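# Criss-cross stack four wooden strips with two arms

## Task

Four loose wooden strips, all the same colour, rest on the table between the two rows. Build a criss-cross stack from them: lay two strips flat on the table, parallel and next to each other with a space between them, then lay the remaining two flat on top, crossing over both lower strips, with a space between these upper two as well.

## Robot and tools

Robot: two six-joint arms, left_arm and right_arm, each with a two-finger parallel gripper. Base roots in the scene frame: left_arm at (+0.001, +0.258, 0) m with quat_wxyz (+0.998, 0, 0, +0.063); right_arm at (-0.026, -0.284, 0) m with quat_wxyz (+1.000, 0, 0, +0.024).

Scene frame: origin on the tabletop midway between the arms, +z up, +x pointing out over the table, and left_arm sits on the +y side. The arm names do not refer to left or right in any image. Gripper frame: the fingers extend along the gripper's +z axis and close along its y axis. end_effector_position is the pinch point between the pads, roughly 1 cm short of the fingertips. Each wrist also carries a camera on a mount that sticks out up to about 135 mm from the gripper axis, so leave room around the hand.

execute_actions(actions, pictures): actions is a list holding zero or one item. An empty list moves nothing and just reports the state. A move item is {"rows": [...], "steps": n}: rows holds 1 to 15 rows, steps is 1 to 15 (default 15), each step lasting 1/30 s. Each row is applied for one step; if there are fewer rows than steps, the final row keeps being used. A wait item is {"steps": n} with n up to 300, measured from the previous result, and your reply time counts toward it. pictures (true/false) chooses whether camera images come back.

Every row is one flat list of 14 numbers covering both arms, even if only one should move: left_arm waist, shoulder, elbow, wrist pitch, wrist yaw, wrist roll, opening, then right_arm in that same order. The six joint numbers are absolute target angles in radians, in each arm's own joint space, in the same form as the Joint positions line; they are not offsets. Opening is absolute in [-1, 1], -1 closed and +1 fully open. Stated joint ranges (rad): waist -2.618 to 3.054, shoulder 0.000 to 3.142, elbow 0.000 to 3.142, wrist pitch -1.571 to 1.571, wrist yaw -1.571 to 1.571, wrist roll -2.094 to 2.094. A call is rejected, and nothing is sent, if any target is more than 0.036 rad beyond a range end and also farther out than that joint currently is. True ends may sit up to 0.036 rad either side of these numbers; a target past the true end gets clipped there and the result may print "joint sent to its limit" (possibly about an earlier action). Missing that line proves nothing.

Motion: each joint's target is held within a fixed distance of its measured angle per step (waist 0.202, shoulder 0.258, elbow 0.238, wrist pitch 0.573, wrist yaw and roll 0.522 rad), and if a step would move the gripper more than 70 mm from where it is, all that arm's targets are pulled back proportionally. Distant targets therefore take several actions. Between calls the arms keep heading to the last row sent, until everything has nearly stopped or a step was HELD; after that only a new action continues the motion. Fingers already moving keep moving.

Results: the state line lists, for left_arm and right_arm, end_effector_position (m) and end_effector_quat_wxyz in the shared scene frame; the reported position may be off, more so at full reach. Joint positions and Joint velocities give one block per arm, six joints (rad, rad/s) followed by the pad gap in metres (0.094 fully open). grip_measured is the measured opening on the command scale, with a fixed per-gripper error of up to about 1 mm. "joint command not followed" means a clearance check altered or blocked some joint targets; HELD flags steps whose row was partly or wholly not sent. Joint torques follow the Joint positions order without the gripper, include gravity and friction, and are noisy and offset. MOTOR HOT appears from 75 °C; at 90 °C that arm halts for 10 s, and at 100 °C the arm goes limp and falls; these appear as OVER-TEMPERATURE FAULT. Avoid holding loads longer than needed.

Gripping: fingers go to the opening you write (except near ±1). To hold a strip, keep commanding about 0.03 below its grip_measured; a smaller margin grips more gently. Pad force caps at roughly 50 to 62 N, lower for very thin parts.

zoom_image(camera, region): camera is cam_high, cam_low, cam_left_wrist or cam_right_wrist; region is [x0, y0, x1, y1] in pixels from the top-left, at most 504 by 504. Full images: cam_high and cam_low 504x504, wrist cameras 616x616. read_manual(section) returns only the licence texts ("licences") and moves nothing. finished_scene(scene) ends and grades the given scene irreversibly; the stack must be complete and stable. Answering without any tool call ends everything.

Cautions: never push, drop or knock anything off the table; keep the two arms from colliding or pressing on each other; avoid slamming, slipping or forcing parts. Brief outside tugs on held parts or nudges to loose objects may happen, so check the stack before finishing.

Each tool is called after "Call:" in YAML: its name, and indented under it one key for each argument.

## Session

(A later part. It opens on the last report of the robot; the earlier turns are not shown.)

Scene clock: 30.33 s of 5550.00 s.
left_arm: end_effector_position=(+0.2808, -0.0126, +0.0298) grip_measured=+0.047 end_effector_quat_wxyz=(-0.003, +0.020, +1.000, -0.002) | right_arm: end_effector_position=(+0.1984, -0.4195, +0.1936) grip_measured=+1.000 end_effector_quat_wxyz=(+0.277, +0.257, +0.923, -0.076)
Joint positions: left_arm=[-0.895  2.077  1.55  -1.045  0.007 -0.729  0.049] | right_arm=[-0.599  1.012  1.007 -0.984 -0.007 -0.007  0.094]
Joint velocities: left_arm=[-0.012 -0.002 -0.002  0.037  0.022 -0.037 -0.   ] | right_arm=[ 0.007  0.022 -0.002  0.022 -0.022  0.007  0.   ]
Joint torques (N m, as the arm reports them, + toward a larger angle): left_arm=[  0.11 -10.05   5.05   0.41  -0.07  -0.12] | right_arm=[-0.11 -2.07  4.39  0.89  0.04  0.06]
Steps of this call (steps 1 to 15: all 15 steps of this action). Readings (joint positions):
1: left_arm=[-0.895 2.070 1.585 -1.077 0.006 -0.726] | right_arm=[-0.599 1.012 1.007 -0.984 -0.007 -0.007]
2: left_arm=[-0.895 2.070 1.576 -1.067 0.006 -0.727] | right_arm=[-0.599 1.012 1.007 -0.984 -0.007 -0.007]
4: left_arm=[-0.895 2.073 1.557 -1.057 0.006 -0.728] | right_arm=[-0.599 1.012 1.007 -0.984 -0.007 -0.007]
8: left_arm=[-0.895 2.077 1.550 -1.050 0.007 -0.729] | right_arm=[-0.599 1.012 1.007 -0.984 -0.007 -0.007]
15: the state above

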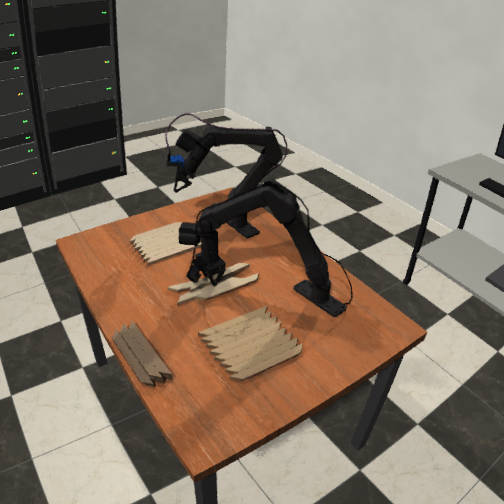

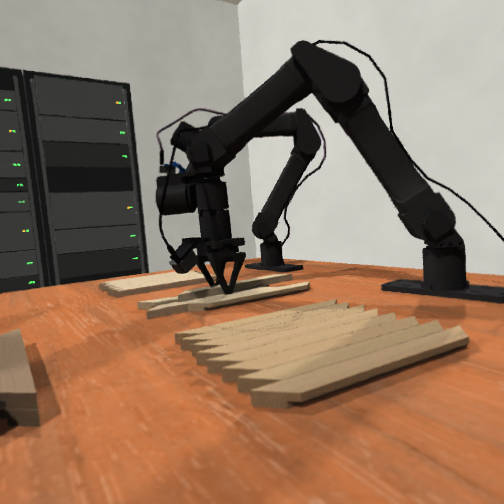

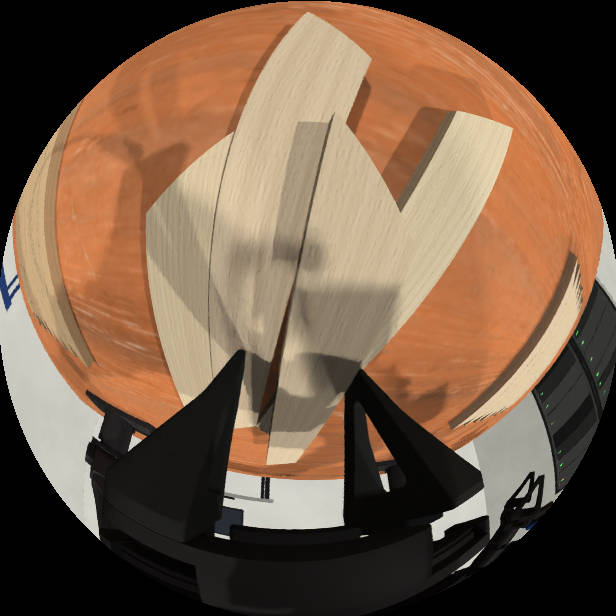

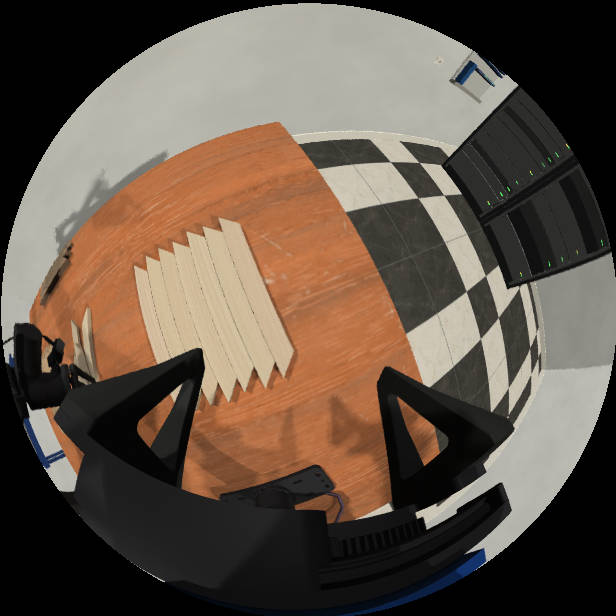

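Call:
execute_actions:
  actions:
    - {"rows":[[-0.925,2.075,1.54,-1.02,0,-0.72,0.1,-0.6,1,1,-1,0,0,1]],"steps":10}
  pictures: false

Call:
execute_actions:
  actions:
    - {"rows":[[-0.925,2.088,1.525,-1.0,0,-0.72,0.1,-0.6,1,1,-1,0,0,1]],"steps":10}
  pictures: false

Call:
execute_actions:
  actions:
    - {"rows":[[-0.925,2.088,1.525,-1.0,0,-0.72,-0.4,-0.6,1,1,-1,0,0,1]]}

Scene clock: 33.83 s of 5550.00 s.
left_arm: end_effector_position=(+0.2759, -0.0223, +0.0298) grip_measured=+0.097 end_effector_quat_wxyz=(+0.003, +0.033, +0.999, -0.006) | right_arm: end_effector_position=(+0.1984, -0.4195, +0.1936) grip_measured=+1.000 end_effector_quat_wxyz=(+0.277, +0.257, +0.923, -0.076)
Joint positions: left_arm=[-0.923  2.077  1.55  -1.032  0.004 -0.729  0.052] | right_arm=[-0.599  1.012  1.007 -0.984 -0.007 -0.007  0.094]
Joint velocities: left_arm=[-0.012 -0.002  0.002 -0.037 -0.037 -0.081  0.   ] | right_arm=[ 0.002 -0.002 -0.002  0.007  0.037 -0.051  0.   ]
Joint torques (N m, as the arm reports them, + toward a larger angle): left_arm=[ -0.18 -10.08   5.     0.37  -0.05   0.1 ] | right_arm=[-0.12 -2.07  4.4   0.89  0.04  0.06]
Steps of this call (steps 1 to 15: the robot went on to your last target; steps 16 to 90: nothing new was sent; then 0.17 s passed at rest; steps 91 to 100: all 10 steps of this action). Readings (joint positions):
91: left_arm=[-0.897 2.077 1.550 -1.044 0.005 -0.729] | right_arm=[-0.599 1.012 1.007 -0.984 -0.007 -0.007]
92: left_arm=[-0.900 2.077 1.550 -1.042 0.004 -0.729] | right_arm=[-0.599 1.012 1.007 -0.984 -0.007 -0.007]
94: left_arm=[-0.910 2.077 1.550 -1.038 0.004 -0.729] | right_arm=[-0.599 1.012 1.007 -0.984 -0.007 -0.007]
98: left_arm=[-0.923 2.077 1.550 -1.033 0.004 -0.729] | right_arm=[-0.599 1.012 1.007 -0.984 -0.007 -0.007]
100: the state above

Scene clock: 34.17 s of 5550.00 s.
left_arm: end_effector_position=(+0.2760, -0.0225, +0.0290) grip_measured=+0.097 end_effector_quat_wxyz=(+0.004, +0.033, +0.999, -0.007) | right_arm: end_effector_position=(+0.1984, -0.4195, +0.1936) grip_measured=+1.000 end_effector_quat_wxyz=(+0.277, +0.257, +0.923, -0.076)
Joint positions: left_arm=[-0.923  2.077  1.546 -1.026  0.005 -0.729  0.052] | right_arm=[-0.599  1.012  1.007 -0.984 -0.007 -0.007  0.094]
Joint velocities: left_arm=[-0.002  0.007  0.007 -0.022 -0.007  0.022 -0.001] | right_arm=[ 0.012 -0.002 -0.007  0.007 -0.051 -0.037  0.   ]
Joint torques (N m, as the arm reports them, + toward a larger angle): left_arm=[-0.2  -9.2   3.97  0.56 -0.05  0.1 ] | right_arm=[-0.13 -2.08  4.41  0.9   0.04  0.06]
Steps of this call (steps 1 to 10: all 10 steps of this action). Readings (joint positions):
1: left_arm=[-0.923 2.077 1.547 -1.028 0.004 -0.729] | right_arm=[-0.599 1.012 1.007 -0.984 -0.007 -0.007]
2: left_arm=[-0.923 2.077 1.546 -1.027 0.004 -0.729] | right_arm=[-0.599 1.012 1.007 -0.984 -0.007 -0.007]
4: left_arm=[-0.923 2.077 1.546 -1.026 0.005 -0.729] | right_arm=[-0.599 1.012 1.007 -0.984 -0.007 -0.007]
8: left_arm=[-0.923 2.077 1.546 -1.026 0.005 -0.729] | right_arm=[-0.599 1.012 1.007 -0.984 -0.007 -0.007]
10: the state above

Scene clock: 34.67 s of 5550.00 s.
left_arm: end_effector_position=(+0.2763, -0.0237, +0.0269) grip_measured=-0.396 end_effector_quat_wxyz=(+0.004, +0.034, +0.999, -0.009) | right_arm: end_effector_position=(+0.1984, -0.4195, +0.1936) grip_measured=+1.000 end_effector_quat_wxyz=(+0.277, +0.257, +0.923, -0.076)
Joint positions: left_arm=[-0.923  2.079  1.541 -1.014  0.007 -0.728  0.028] | right_arm=[-0.599  1.012  1.007 -0.984 -0.007 -0.007  0.094]
Joint velocities: left_arm=[-0.002 -0.002 -0.012 -0.022  0.037 -0.022  0.   ] | right_arm=[-0.012  0.012  0.002 -0.022 -0.007  0.022  0.   ]
Joint torques (N m, as the arm reports them, + toward a larger angle): left_arm=[-0.16 -9.38  4.42  0.44 -0.08  0.09] | right_arm=[-0.12 -2.07  4.4   0.89  0.04  0.06]
Steps of this call (steps 1 to 15: all 15 steps of this action). Readings (joint positions):
1: left_arm=[-0.923 2.077 1.546 -1.026 0.005 -0.729] | right_arm=[-0.599 1.012 1.007 -0.984 -0.007 -0.007]
2: left_arm=[-0.923 2.077 1.545 -1.023 0.004 -0.729] | right_arm=[-0.599 1.012 1.007 -0.984 -0.007 -0.007]
4: left_arm=[-0.923 2.079 1.541 -1.015 0.007 -0.729] | right_arm=[-0.599 1.012 1.007 -0.984 -0.007 -0.007]
8: left_arm=[-0.923 2.079 1.541 -1.014 0.007 -0.728] | right_arm=[-0.599 1.012 1.007 -0.984 -0.007 -0.007]
15: the state above

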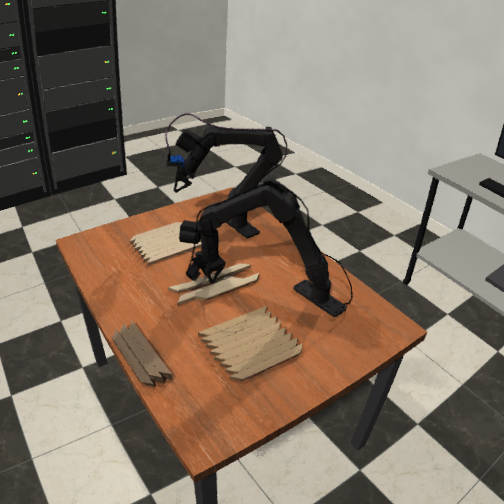

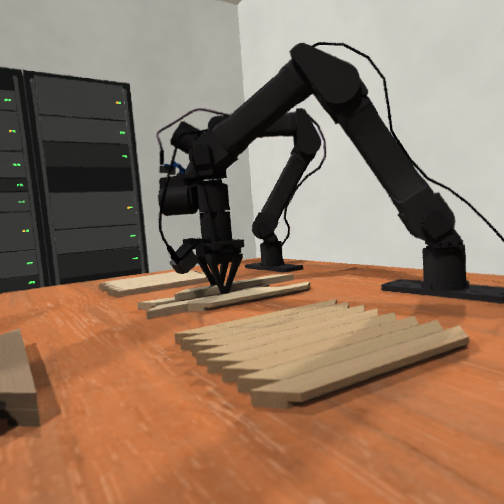

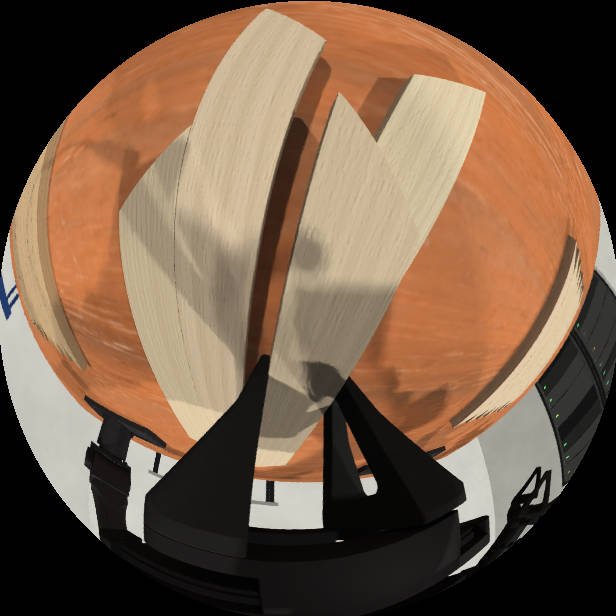

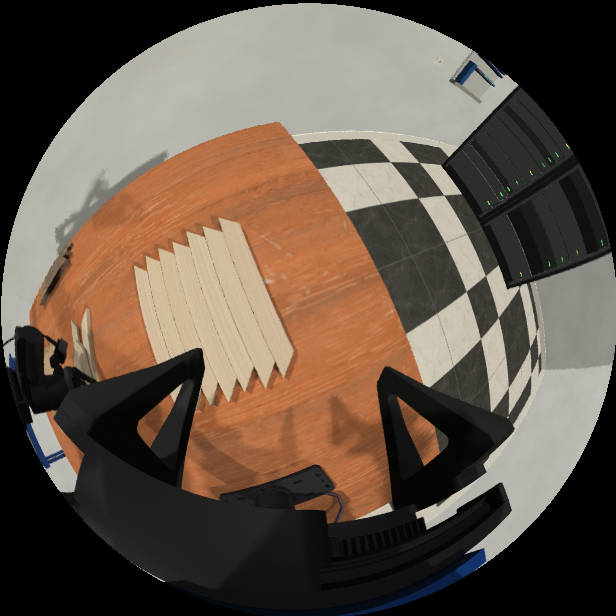

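Call:
execute_actions:
  actions:
    - {"rows":[[-0.945,2.1,1.62,-1.05,0,-0.72,0.05,-0.6,1,1,-1,0,0,1]]}
  pictures: false

Call:
execute_actions:
  actions:
    - {"rows":[[-0.945,2.125,1.575,-1.0,0,-0.72,0.05,-0.6,1,1,-1,0,0,1]]}

Scene clock: 39.00 s of 5550.00 s.
left_arm: end_effector_position=(+0.2791, -0.0363, +0.0339) grip_measured=+0.047 end_effector_quat_wxyz=(+0.010, +0.043, +0.999, -0.015) | right_arm: end_effector_position=(+0.1984, -0.4195, +0.1936) grip_measured=+1.000 end_effector_quat_wxyz=(+0.277, +0.257, +0.923, -0.076)
Joint positions: left_arm=[-0.94   2.097  1.597 -1.035  0.007 -0.728  0.049] | right_arm=[-0.599  1.012  1.007 -0.984 -0.007 -0.007  0.094]
Joint velocities: left_arm=[ 0.007 -0.007  0.012 -0.007  0.007  0.022  0.   ] | right_arm=[ 0.002 -0.032 -0.007  0.007  0.007 -0.022  0.   ]
Joint torques (N m, as the arm reports them, + toward a larger angle): left_arm=[ -0.37 -10.04   8.03   0.14  -0.07   0.09] | right_arm=[-0.12 -2.08  4.41  0.89  0.04  0.06]
Steps of this call (steps 1 to 15: the robot went on to your last target; steps 16 to 90: nothing new was sent; then 0.83 s passed at rest; steps 91 to 105: all 15 steps of this action). Readings (joint positions):
91: left_arm=[-0.924 2.082 1.552 -1.024 0.007 -0.728] | right_arm=[-0.599 1.012 1.007 -0.984 -0.007 -0.007]
92: left_arm=[-0.926 2.090 1.568 -1.032 0.007 -0.728] | right_arm=[-0.599 1.012 1.007 -0.984 -0.007 -0.007]
94: left_arm=[-0.933 2.097 1.589 -1.032 0.007 -0.728] | right_arm=[-0.599 1.012 1.007 -0.984 -0.007 -0.007]
98: left_arm=[-0.940 2.097 1.597 -1.032 0.007 -0.728] | right_arm=[-0.599 1.012 1.007 -0.984 -0.007 -0.007]
105: the state above

Scene clock: 39.50 s of 5550.00 s.
left_arm: end_effector_position=(+0.2803, -0.0344, +0.0272) grip_measured=+0.048 end_effector_quat_wxyz=(+0.011, +0.043, +0.999, -0.007) | right_arm: end_effector_position=(+0.1984, -0.4195, +0.1936) grip_measured=+1.000 end_effector_quat_wxyz=(+0.277, +0.257, +0.923, -0.076)
Joint positions: left_arm=[-0.94   2.11   1.591 -1.025 -0.006 -0.728  0.049] | right_arm=[-0.599  1.012  1.007 -0.984 -0.007 -0.007  0.094]
Joint velocities: left_arm=[-0.002 -0.007 -0.002  0.081 -0.022  0.007  0.001] | right_arm=[-0.017  0.012 -0.012  0.007  0.022 -0.037  0.   ]
Joint torques (N m, as the arm reports them, + toward a larger angle): left_arm=[-0.42 -9.27  4.52  0.57  0.04  0.09] | right_arm=[-0.12 -2.06  4.4   0.89  0.04  0.06]
Steps of this call (steps 1 to 15: all 15 steps of this action). Readings (joint positions):
1: left_arm=[-0.940 2.099 1.596 -1.033 0.007 -0.728] | right_arm=[-0.599 1.012 1.007 -0.984 -0.007 -0.007]
2: left_arm=[-0.940 2.101 1.595 -1.027 0.007 -0.728] | right_arm=[-0.599 1.012 1.007 -0.984 -0.007 -0.007]
4: left_arm=[-0.940 2.109 1.593 -1.025 -0.000 -0.728] | right_arm=[-0.599 1.012 1.007 -0.984 -0.007 -0.007]
8: left_arm=[-0.940 2.110 1.591 -1.025 -0.006 -0.728] | right_arm=[-0.599 1.012 1.007 -0.984 -0.007 -0.007]
15: the state above

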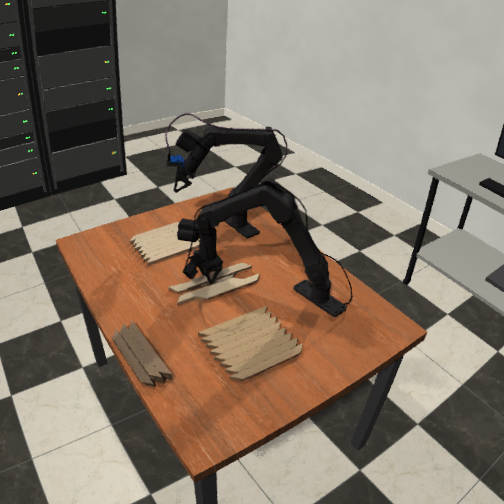

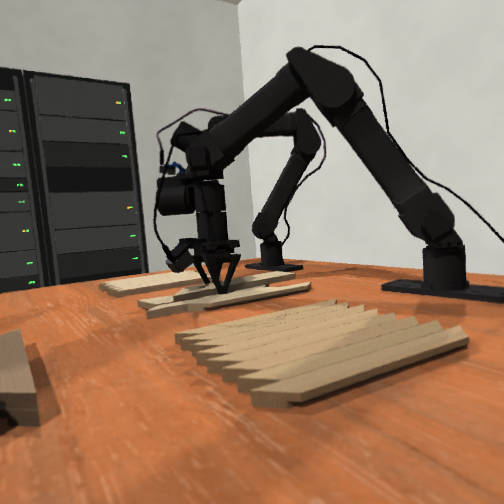

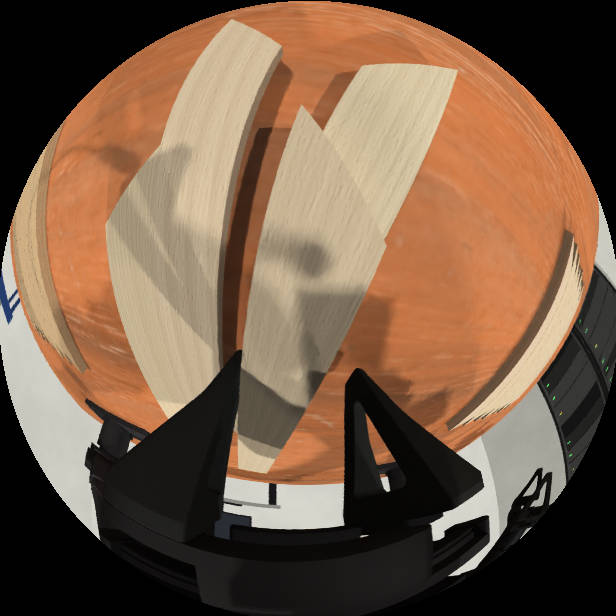

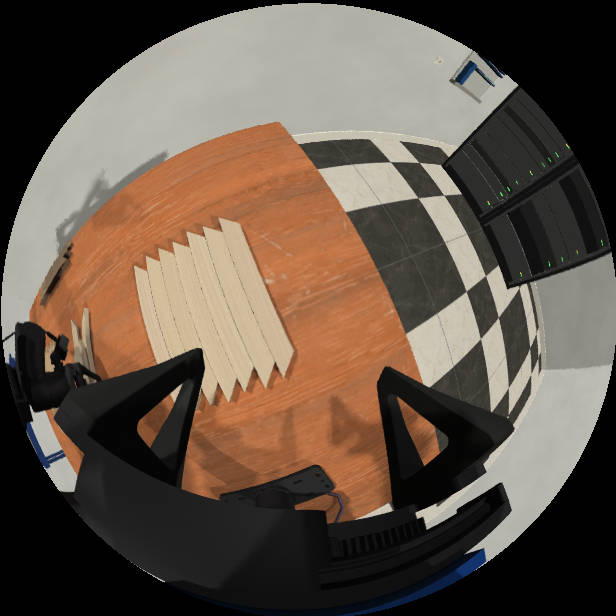

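Call:
execute_actions:
  actions:
    - {"rows":[[-0.925,2.09,1.62,-1.06,0,-0.72,0.12,-0.6,1,1,-1,0,0,1]]}
  pictures: false

Call:
execute_actions:
  actions:
    - {"rows":[[-0.925,2.115,1.56,-1.0,0,-0.72,0.12,-0.6,1,1,-1,0,0,1]]}
  pictures: false

Call:
execute_actions:
  actions:
    - {"rows":[[-0.925,2.115,1.56,-1.0,0,-0.72,-0.33,-0.6,1,1,-1,0,0,1]]}

Scene clock: 42.50 s of 5550.00 s.
left_arm: end_effector_position=(+0.2797, -0.0297, +0.0282) grip_measured=+0.117 end_effector_quat_wxyz=(+0.004, +0.038, +0.999, -0.003) | right_arm: end_effector_position=(+0.1984, -0.4195, +0.1936) grip_measured=+1.000 end_effector_quat_wxyz=(+0.277, +0.257, +0.923, -0.076)
Joint positions: left_arm=[-0.931  2.11   1.595 -1.046 -0.002 -0.728  0.052] | right_arm=[-0.599  1.012  1.007 -0.984 -0.007 -0.007  0.094]
Joint velocities: left_arm=[ 0.012 -0.002  0.007 -0.051  0.081  0.007 -0.   ] | right_arm=[-0.017 -0.012 -0.012 -0.066 -0.051 -0.022  0.   ]
Joint torques (N m, as the arm reports them, + toward a larger angle): left_arm=[  0.37 -11.64   8.17   0.1    0.01   0.09] | right_arm=[-0.11 -2.07  4.39  0.89  0.04  0.06]
Steps of this call (steps 1 to 15: the robot went on to your last target; steps 16 to 75: nothing new was sent; steps 76 to 90: all 15 steps of this action). Readings (joint positions):
76: left_arm=[-0.939 2.110 1.593 -1.028 -0.005 -0.728] | right_arm=[-0.599 1.012 1.007 -0.984 -0.007 -0.007]
77: left_arm=[-0.939 2.110 1.594 -1.031 -0.004 -0.728] | right_arm=[-0.599 1.012 1.007 -0.984 -0.007 -0.007]
79: left_arm=[-0.935 2.110 1.595 -1.036 -0.003 -0.728] | right_arm=[-0.599 1.012 1.007 -0.984 -0.007 -0.007]
83: left_arm=[-0.931 2.110 1.595 -1.042 -0.003 -0.728] | right_arm=[-0.599 1.012 1.007 -0.984 -0.007 -0.007]
90: the state above

Scene clock: 43.00 s of 5550.00 s.
left_arm: end_effector_position=(+0.2794, -0.0301, +0.0206) grip_measured=+0.117 end_effector_quat_wxyz=(+0.005, +0.038, +0.999, -0.006) | right_arm: end_effector_position=(+0.1984, -0.4195, +0.1936) grip_measured=+1.000 end_effector_quat_wxyz=(+0.277, +0.257, +0.923, -0.076)
Joint positions: left_arm=[-0.931  2.114  1.57  -1.011  0.001 -0.728  0.052] | right_arm=[-0.599  1.012  1.007 -0.984 -0.007 -0.007  0.094]
Joint velocities: left_arm=[-0.007  0.012 -0.002  0.007 -0.022  0.007  0.   ] | right_arm=[-0.022  0.022 -0.007 -0.037  0.007 -0.007  0.   ]
Joint torques (N m, as the arm reports them, + toward a larger angle): left_arm=[  0.44 -10.24   4.96   0.38  -0.01   0.09] | right_arm=[-0.12 -2.08  4.4   0.89  0.04  0.06]
Steps of this call (steps 1 to 15: all 15 steps of this action). Readings (joint positions):
1: left_arm=[-0.931 2.110 1.591 -1.040 -0.002 -0.728] | right_arm=[-0.599 1.012 1.007 -0.984 -0.007 -0.007]
2: left_arm=[-0.931 2.110 1.586 -1.032 -0.002 -0.728] | right_arm=[-0.599 1.012 1.007 -0.984 -0.007 -0.007]
4: left_arm=[-0.931 2.112 1.575 -1.024 -0.001 -0.728] | right_arm=[-0.599 1.012 1.007 -0.984 -0.007 -0.007]
8: left_arm=[-0.931 2.114 1.570 -1.016 0.001 -0.728] | right_arm=[-0.599 1.012 1.007 -0.984 -0.007 -0.007]
15: the state above

Scene clock: 43.50 s of 5550.00 s.
left_arm: end_effector_position=(+0.2796, -0.0301, +0.0206) grip_measured=-0.327 end_effector_quat_wxyz=(+0.006, +0.038, +0.999, -0.005) | right_arm: end_effector_position=(+0.1984, -0.4195, +0.1936) grip_measured=+1.000 end_effector_quat_wxyz=(+0.277, +0.257, +0.923, -0.076)
Joint positions: left_arm=[-0.931  2.114  1.57  -1.011  0.    -0.728  0.032] | right_arm=[-0.599  1.012  1.007 -0.984 -0.007 -0.007  0.094]
Joint velocities: left_arm=[-0.007  0.007 -0.007  0.022 -0.007 -0.007 -0.   ] | right_arm=[-0.027  0.002 -0.007  0.022  0.022  0.022  0.   ]
Joint torques (N m, as the arm reports them, + toward a larger angle): left_arm=[  0.44 -10.22   4.96   0.38  -0.01   0.09] | right_arm=[-0.12 -2.07  4.39  0.89  0.04  0.06]
Steps of this call (steps 1 to 15: all 15 steps of this action). Readings (joint positions):
1: left_arm=[-0.931 2.114 1.570 -1.011 0.001 -0.728] | right_arm=[-0.599 1.012 1.007 -0.984 -0.007 -0.007]
2: left_arm=[-0.931 2.114 1.570 -1.011 0.000 -0.728] | right_arm=[-0.599 1.012 1.007 -0.984 -0.007 -0.007]
4: left_arm=[-0.931 2.114 1.570 -1.011 0.000 -0.728] | right_arm=[-0.599 1.012 1.007 -0.984 -0.007 -0.007]
8: left_arm=[-0.931 2.114 1.570 -1.011 0.000 -0.728] | right_arm=[-0.599 1.012 1.007 -0.984 -0.007 -0.007]
15: the state above

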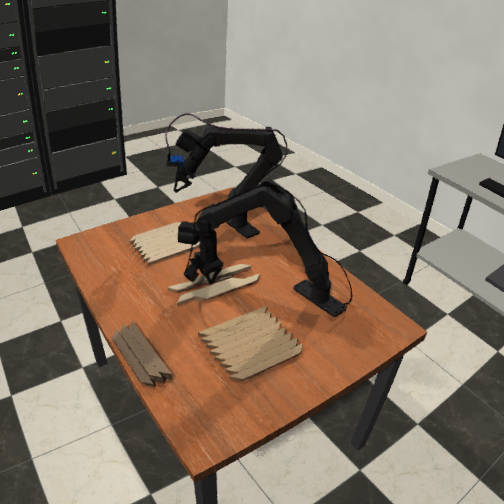

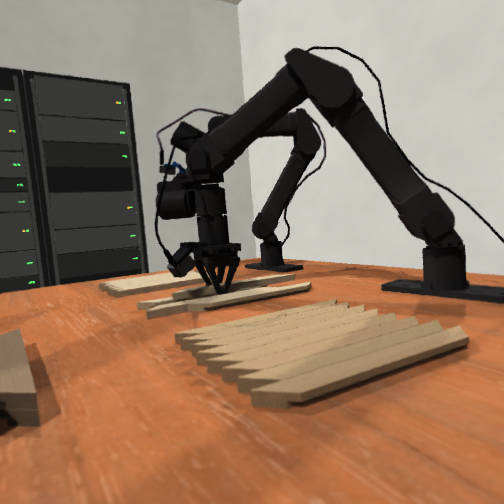

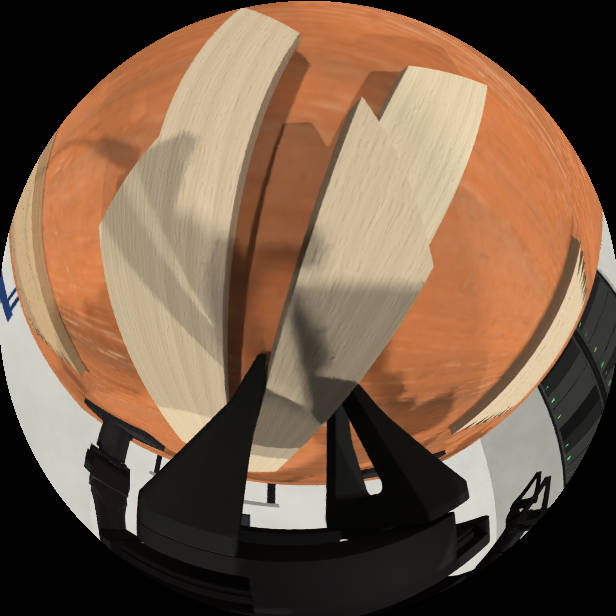

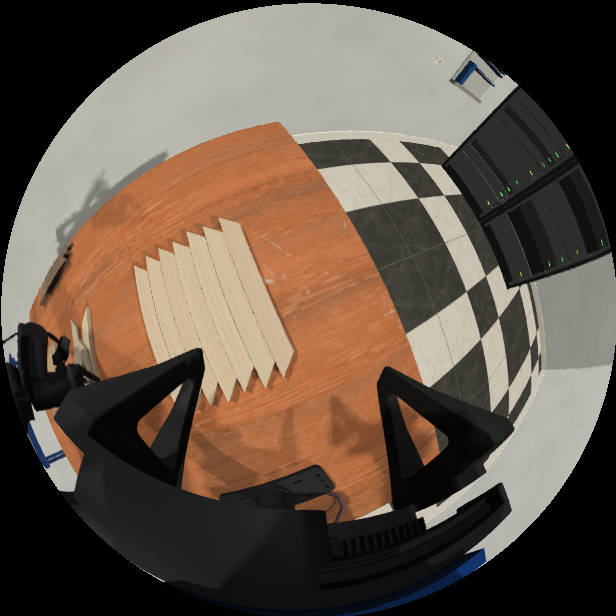

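Call:
execute_actions:
  actions:
    - {"rows":[[-0.925,2.115,1.56,-1.0,0,-0.72,-0.43,-0.6,1,1,-1,0,0,1]],"steps":8}
  pictures: false

Call:
execute_actions:
  actions:
    - {"rows":[[-0.925,2.05,1.72,-1.2,0,-0.72,-0.43,-0.6,1,1,-1,0,0,1]]}

Scene clock: 46.27 s of 5550.00 s.
left_arm: end_effector_position=(+0.2796, -0.0302, +0.0206) grip_measured=-0.418 end_effector_quat_wxyz=(+0.006, +0.038, +0.999, -0.006) | right_arm: end_effector_position=(+0.1984, -0.4195, +0.1936) grip_measured=+1.000 end_effector_quat_wxyz=(+0.277, +0.257, +0.923, -0.076)
Joint positions: left_arm=[-0.931  2.114  1.57  -1.011  0.    -0.728  0.027] | right_arm=[-0.599  1.012  1.007 -0.984 -0.007 -0.007  0.094]
Joint velocities: left_arm=[-0.012 -0.022 -0.007 -0.037  0.022  0.022  0.   ] | right_arm=[-0.002 -0.002 -0.002  0.022 -0.037 -0.037  0.   ]
Joint torques (N m, as the arm reports them, + toward a larger angle): left_arm=[  0.41 -10.22   4.97   0.38  -0.01   0.08] | right_arm=[-0.12 -2.09  4.4   0.89  0.04  0.06]
Steps of this call (steps 1 to 15: the robot went on to your last target; steps 16 to 75: nothing new was sent; steps 76 to 83: all 8 steps of this action). Readings (joint positions):
76: left_arm=[-0.931 2.114 1.570 -1.011 0.000 -0.728] | right_arm=[-0.599 1.012 1.007 -0.984 -0.007 -0.007]
77: left_arm=[-0.931 2.114 1.570 -1.011 0.000 -0.728] | right_arm=[-0.599 1.012 1.007 -0.984 -0.007 -0.007]
79: left_arm=[-0.931 2.114 1.570 -1.011 0.000 -0.728] | right_arm=[-0.599 1.012 1.007 -0.984 -0.007 -0.007]
83: the state above

Scene clock: 46.77 s of 5550.00 s.
left_arm: end_effector_position=(+0.2813, -0.0320, +0.0755) grip_measured=-0.418 end_effector_quat_wxyz=(+0.014, +0.038, +0.999, -0.014) | right_arm: end_effector_position=(+0.1984, -0.4195, +0.1936) grip_measured=+1.000 end_effector_quat_wxyz=(+0.277, +0.257, +0.923, -0.076)
Joint positions: left_arm=[-0.931  2.057  1.704 -1.18   0.001 -0.728  0.027] | right_arm=[-0.599  1.012  1.007 -0.984 -0.007 -0.007  0.094]
Joint velocities: left_arm=[-0.022 -0.002 -0.007 -0.022  0.007 -0.007 -0.   ] | right_arm=[ 0.007 -0.002 -0.002  0.037  0.022 -0.095  0.   ]
Joint torques (N m, as the arm reports them, + toward a larger angle): left_arm=[  0.4  -10.47   7.58   0.17  -0.02   0.09] | right_arm=[-0.11 -2.08  4.4   0.89  0.04  0.06]
Steps of this call (steps 1 to 15: all 15 steps of this action). Readings (joint positions):
1: left_arm=[-0.931 2.117 1.593 -1.042 0.000 -0.728] | right_arm=[-0.599 1.012 1.007 -0.984 -0.007 -0.007]
2: left_arm=[-0.931 2.119 1.622 -1.080 0.001 -0.728] | right_arm=[-0.599 1.012 1.007 -0.984 -0.007 -0.007]
4: left_arm=[-0.931 2.103 1.670 -1.117 0.001 -0.728] | right_arm=[-0.599 1.012 1.007 -0.984 -0.007 -0.007]
8: left_arm=[-0.931 2.060 1.703 -1.148 0.001 -0.728] | right_arm=[-0.599 1.012 1.007 -0.984 -0.007 -0.007]
15: the state above

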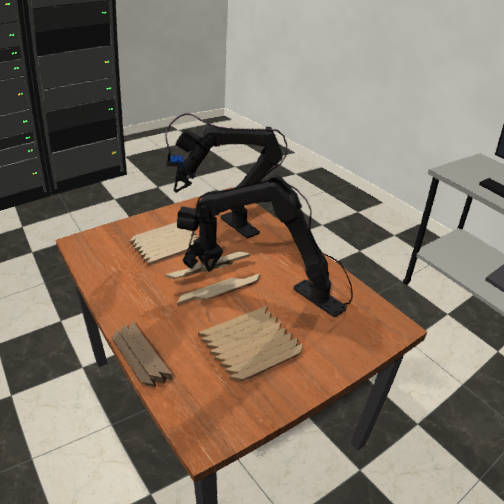

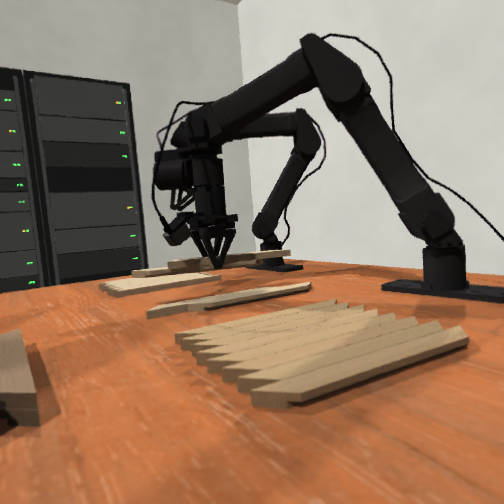

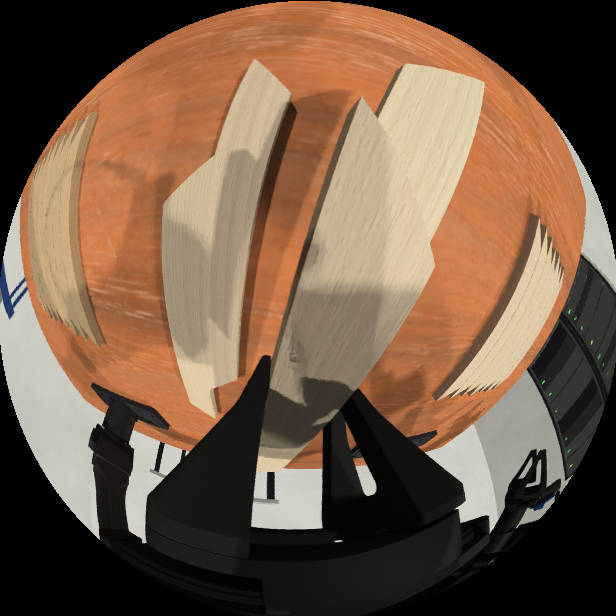

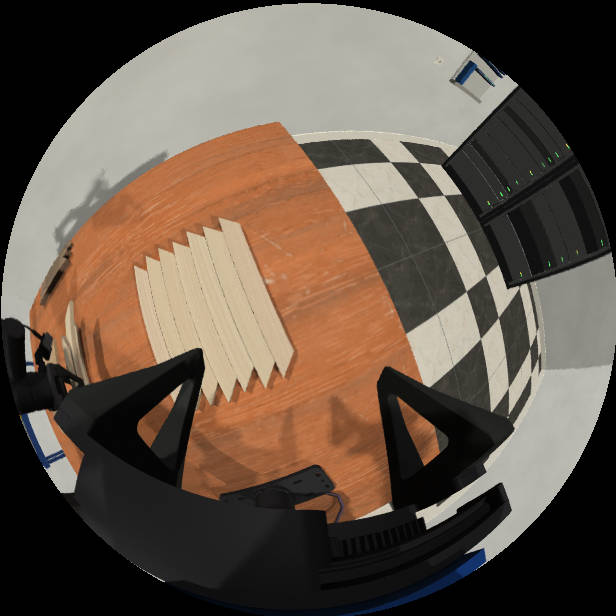

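Call:
execute_actions:
  actions:
    - {"rows":[[-0.925,2.085,1.61,-1.07,0,-0.72,-0.44,-0.6,1,1,-1,0,0,1]],"steps":12}
  pictures: false

Call:
execute_actions:
  actions:
    - {"rows":[[-0.925,2.115,1.56,-1.0,0,-0.72,-0.44,-0.6,1,1,-1,0,0,1]],"steps":12}
  pictures: false

Call:
execute_actions:
  actions:
    - {"rows":[[-0.925,2.115,1.56,-1.0,0,-0.72,-0.2,-0.6,1,1,-1,0,0,1]],"steps":8}
  pictures: false

Call:
execute_actions:
  actions:
    - {"rows":[[-0.925,2.11,1.615,-1.05,0,-0.72,-0.2,-0.6,1,1,-1,0,0,1]],"steps":12}
  pictures: false

Call:
execute_actions:
  actions:
    - {"rows":[[-0.925,2.11,1.615,-1.05,0,-0.72,-0.45,-0.6,1,1,-1,0,0,1]],"steps":10}
  pictures: false

Call:
execute_actions:
  actions:
    - {"rows":[[-0.925,2.05,1.72,-1.2,0,-0.72,-0.45,-0.6,1,1,-1,0,0,1]]}

Scene clock: 52.50 s of 5550.00 s.
left_arm: end_effector_position=(+0.2750, -0.0254, +0.0325) grip_measured=-0.424 end_effector_quat_wxyz=(-0.007, +0.038, +0.999, +0.006) | right_arm: end_effector_position=(+0.1984, -0.4195, +0.1936) grip_measured=+1.000 end_effector_quat_wxyz=(+0.277, +0.257, +0.923, -0.076)
Joint positions: left_arm=[-0.931  2.108  1.609 -1.089  0.001 -0.728  0.027] | right_arm=[-0.599  1.012  1.007 -0.984 -0.007 -0.007  0.094]
Joint velocities: left_arm=[ 0.012 -0.012 -0.012  0.11  -0.066  0.007 -0.   ] | right_arm=[ 0.002 -0.012  0.002  0.022 -0.022  0.022  0.   ]
Joint torques (N m, as the arm reports them, + toward a larger angle): left_arm=[  0.42 -11.75   6.04   0.23  -0.02   0.08] | right_arm=[-0.12 -2.07  4.41  0.89  0.04  0.06]
Steps of this call (steps 1 to 15: the robot went on to your last target; steps 16 to 90: nothing new was sent; then 2.33 s passed at rest; steps 91 to 102: all 12 steps of this action). Readings (joint positions):
91: left_arm=[-0.931 2.056 1.689 -1.167 0.001 -0.728] | right_arm=[-0.599 1.012 1.007 -0.984 -0.007 -0.007]
92: left_arm=[-0.931 2.055 1.669 -1.144 0.001 -0.728] | right_arm=[-0.599 1.012 1.007 -0.984 -0.007 -0.007]
94: left_arm=[-0.931 2.070 1.635 -1.120 0.001 -0.728] | right_arm=[-0.599 1.012 1.007 -0.984 -0.007 -0.007]
98: left_arm=[-0.931 2.105 1.610 -1.102 0.001 -0.728] | right_arm=[-0.599 1.012 1.007 -0.984 -0.007 -0.007]
102: the state above

Scene clock: 52.90 s of 5550.00 s.
left_arm: end_effector_position=(+0.2774, -0.0279, +0.0203) grip_measured=-0.424 end_effector_quat_wxyz=(+0.000, +0.038, +0.999, -0.001) | right_arm: end_effector_position=(+0.1984, -0.4195, +0.1936) grip_measured=+1.000 end_effector_quat_wxyz=(+0.277, +0.257, +0.923, -0.076)
Joint positions: left_arm=[-0.931  2.116  1.571 -1.024  0.001 -0.728  0.027] | right_arm=[-0.599  1.012  1.007 -0.984 -0.007 -0.007  0.094]
Joint velocities: left_arm=[-0.027 -0.002 -0.007 -0.007 -0.037  0.007 -0.   ] | right_arm=[ 0.012 -0.012 -0.007 -0.11  -0.037  0.007  0.   ]
Joint torques (N m, as the arm reports them, + toward a larger angle): left_arm=[  0.41 -10.33   4.8    0.49  -0.02   0.08] | right_arm=[-0.12 -2.08  4.4   0.89  0.04  0.06]
Steps of this call (steps 1 to 12: all 12 steps of this action). Readings (joint positions):
1: left_arm=[-0.931 2.108 1.601 -1.075 0.001 -0.728] | right_arm=[-0.599 1.012 1.007 -0.984 -0.007 -0.007]
2: left_arm=[-0.931 2.108 1.591 -1.059 0.001 -0.728] | right_arm=[-0.599 1.012 1.007 -0.984 -0.007 -0.007]
4: left_arm=[-0.931 2.114 1.575 -1.040 0.001 -0.728] | right_arm=[-0.599 1.012 1.007 -0.984 -0.007 -0.007]
8: left_arm=[-0.931 2.116 1.571 -1.028 0.001 -0.728] | right_arm=[-0.599 1.012 1.007 -0.984 -0.007 -0.007]
12: the state above

Scene clock: 53.17 s of 5550.00 s.
left_arm: end_effector_position=(+0.2793, -0.0298, +0.0203) grip_measured=-0.203 end_effector_quat_wxyz=(+0.004, +0.038, +0.999, -0.005) | right_arm: end_effector_position=(+0.1984, -0.4195, +0.1936) grip_measured=+1.000 end_effector_quat_wxyz=(+0.277, +0.257, +0.923, -0.076)
Joint positions: left_arm=[-0.931  2.116  1.571 -1.013  0.001 -0.728  0.037] | right_arm=[-0.599  1.012  1.007 -0.984 -0.007 -0.007  0.094]
Joint velocities: left_arm=[ 0.002 -0.012 -0.012  0.066 -0.007 -0.022 -0.   ] | right_arm=[-0.002  0.012  0.002  0.007 -0.007  0.022  0.   ]
Joint torques (N m, as the arm reports them, + toward a larger angle): left_arm=[  0.38 -10.33   4.88   0.38  -0.02   0.08] | right_arm=[-0.12 -2.08  4.41  0.89  0.04  0.06]
Steps of this call (steps 1 to 8: all 8 steps of this action). Readings (joint positions):
1: left_arm=[-0.931 2.116 1.571 -1.024 0.001 -0.728] | right_arm=[-0.599 1.012 1.007 -0.984 -0.007 -0.007]
2: left_arm=[-0.931 2.116 1.571 -1.022 0.001 -0.728] | right_arm=[-0.599 1.012 1.007 -0.984 -0.007 -0.007]
4: left_arm=[-0.931 2.116 1.571 -1.017 0.001 -0.728] | right_arm=[-0.599 1.012 1.007 -0.984 -0.007 -0.007]
8: the state above

Scene clock: 53.57 s of 5550.00 s.
left_arm: end_effector_position=(+0.2803, -0.0309, +0.0251) grip_measured=-0.203 end_effector_quat_wxyz=(+0.004, +0.038, +0.999, -0.005) | right_arm: end_effector_position=(+0.1984, -0.4195, +0.1936) grip_measured=+1.000 end_effector_quat_wxyz=(+0.277, +0.257, +0.923, -0.076)
Joint positions: left_arm=[-0.931  2.116  1.592 -1.034  0.001 -0.728  0.037] | right_arm=[-0.599  1.012  1.007 -0.984 -0.007 -0.007  0.094]
Joint velocities: left_arm=[-0.002  0.002  0.002 -0.037 -0.007 -0.007 -0.   ] | right_arm=[-0.012 -0.012 -0.007 -0.037 -0.11   0.007  0.   ]
Joint torques (N m, as the arm reports them, + toward a larger angle): left_arm=[  0.39 -10.75   8.04   0.1   -0.02   0.09] | right_arm=[-0.11 -2.08  4.4   0.89  0.04  0.06]
Steps of this call (steps 1 to 12: all 12 steps of this action). Readings (joint positions):
1: left_arm=[-0.931 2.116 1.575 -1.017 0.001 -0.728] | right_arm=[-0.599 1.012 1.007 -0.984 -0.007 -0.007]
2: left_arm=[-0.931 2.116 1.579 -1.022 0.001 -0.728] | right_arm=[-0.599 1.012 1.007 -0.984 -0.007 -0.007]
4: left_arm=[-0.931 2.116 1.588 -1.028 0.001 -0.728] | right_arm=[-0.599 1.012 1.007 -0.984 -0.007 -0.007]
8: left_arm=[-0.931 2.116 1.592 -1.030 0.001 -0.728] | right_arm=[-0.599 1.012 1.007 -0.984 -0.007 -0.007]
12: the state above

Scene clock: 53.90 s of 5550.00 s.
left_arm: end_effector_position=(+0.2799, -0.0305, +0.0251) grip_measured=-0.431 end_effector_quat_wxyz=(+0.003, +0.039, +0.999, -0.004) | right_arm: end_effector_position=(+0.1984, -0.4195, +0.1936) grip_measured=+1.000 end_effector_quat_wxyz=(+0.277, +0.257, +0.923, -0.076)
Joint positions: left_arm=[-0.931  2.116  1.592 -1.036  0.001 -0.727  0.027] | right_arm=[-0.599  1.012  1.007 -0.984 -0.007 -0.007  0.094]
Joint velocities: left_arm=[-0.002 -0.007 -0.007  0.022 -0.066  0.022 -0.002] | right_arm=[-0.007 -0.007  0.007 -0.051  0.022 -0.154  0.   ]
Joint torques (N m, as the arm reports them, + toward a larger angle): left_arm=[  0.36 -10.72   8.01   0.1   -0.02   0.08] | right_arm=[-0.12 -2.09  4.39  0.9   0.04  0.05]
Steps of this call (steps 1 to 10: all 10 steps of this action). Readings (joint positions):
1: left_arm=[-0.931 2.116 1.592 -1.035 0.000 -0.727] | right_arm=[-0.599 1.012 1.007 -0.984 -0.007 -0.007]
2: left_arm=[-0.931 2.116 1.592 -1.036 0.001 -0.727] | right_arm=[-0.599 1.012 1.007 -0.984 -0.007 -0.007]
4: left_arm=[-0.931 2.116 1.592 -1.036 0.001 -0.727] | right_arm=[-0.599 1.012 1.007 -0.984 -0.007 -0.007]
8: left_arm=[-0.931 2.116 1.592 -1.036 0.001 -0.727] | right_arm=[-0.599 1.012 1.007 -0.984 -0.007 -0.007]
10: the state above

Scene clock: 54.40 s of 5550.00 s.
left_arm: end_effector_position=(+0.2808, -0.0314, +0.0744) grip_measured=-0.431 end_effector_quat_wxyz=(+0.012, +0.039, +0.999, -0.012) | right_arm: end_effector_position=(+0.1984, -0.4195, +0.1936) grip_measured=+1.000 end_effector_quat_wxyz=(+0.277, +0.257, +0.923, -0.076)
Joint positions: left_arm=[-0.931  2.059  1.703 -1.18   0.001 -0.727  0.027] | right_arm=[-0.599  1.012  1.007 -0.984 -0.007 -0.007  0.094]
Joint velocities: left_arm=[-0.007 -0.017 -0.007 -0.066  0.007 -0.007  0.   ] | right_arm=[-0.007  0.012  0.002 -0.037 -0.022  0.022  0.   ]
Joint torques (N m, as the arm reports them, + toward a larger angle): left_arm=[  0.38 -10.66   7.64   0.15  -0.02   0.08] | right_arm=[-0.12 -2.08  4.4   0.9   0.04  0.06]
Steps of this call (steps 1 to 15: all 15 steps of this action). Readings (joint positions):
1: left_arm=[-0.931 2.117 1.610 -1.062 0.001 -0.727] | right_arm=[-0.599 1.012 1.007 -0.984 -0.007 -0.007]
2: left_arm=[-0.931 2.118 1.634 -1.094 0.001 -0.727] | right_arm=[-0.599 1.012 1.007 -0.984 -0.007 -0.007]
4: left_arm=[-0.931 2.102 1.673 -1.127 0.001 -0.727] | right_arm=[-0.599 1.012 1.007 -0.984 -0.007 -0.007]
8: left_arm=[-0.931 2.061 1.702 -1.154 0.001 -0.727] | right_arm=[-0.599 1.012 1.007 -0.984 -0.007 -0.007]
15: the state above

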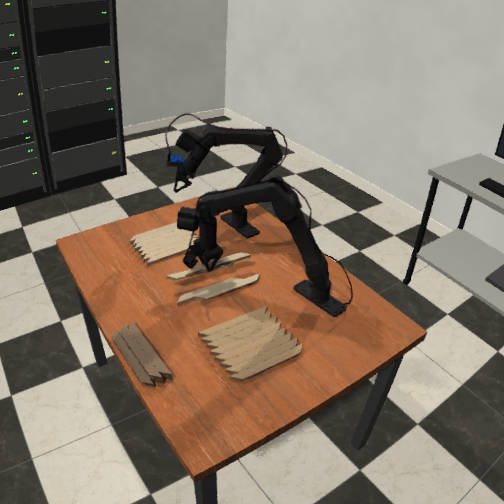

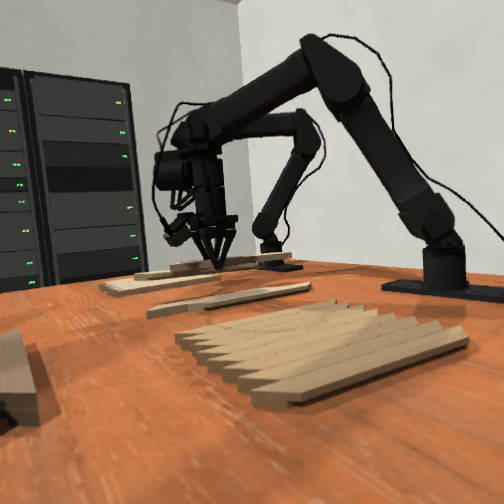

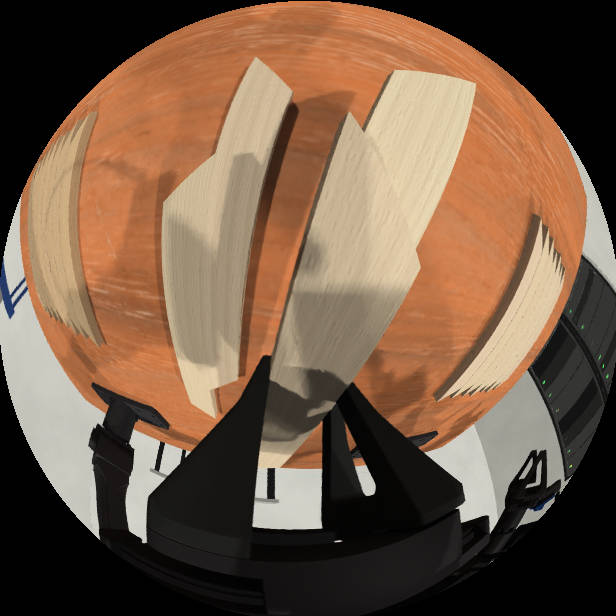

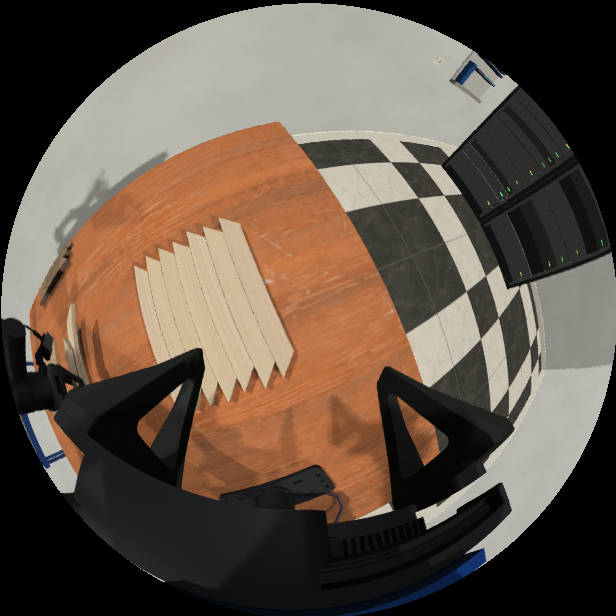

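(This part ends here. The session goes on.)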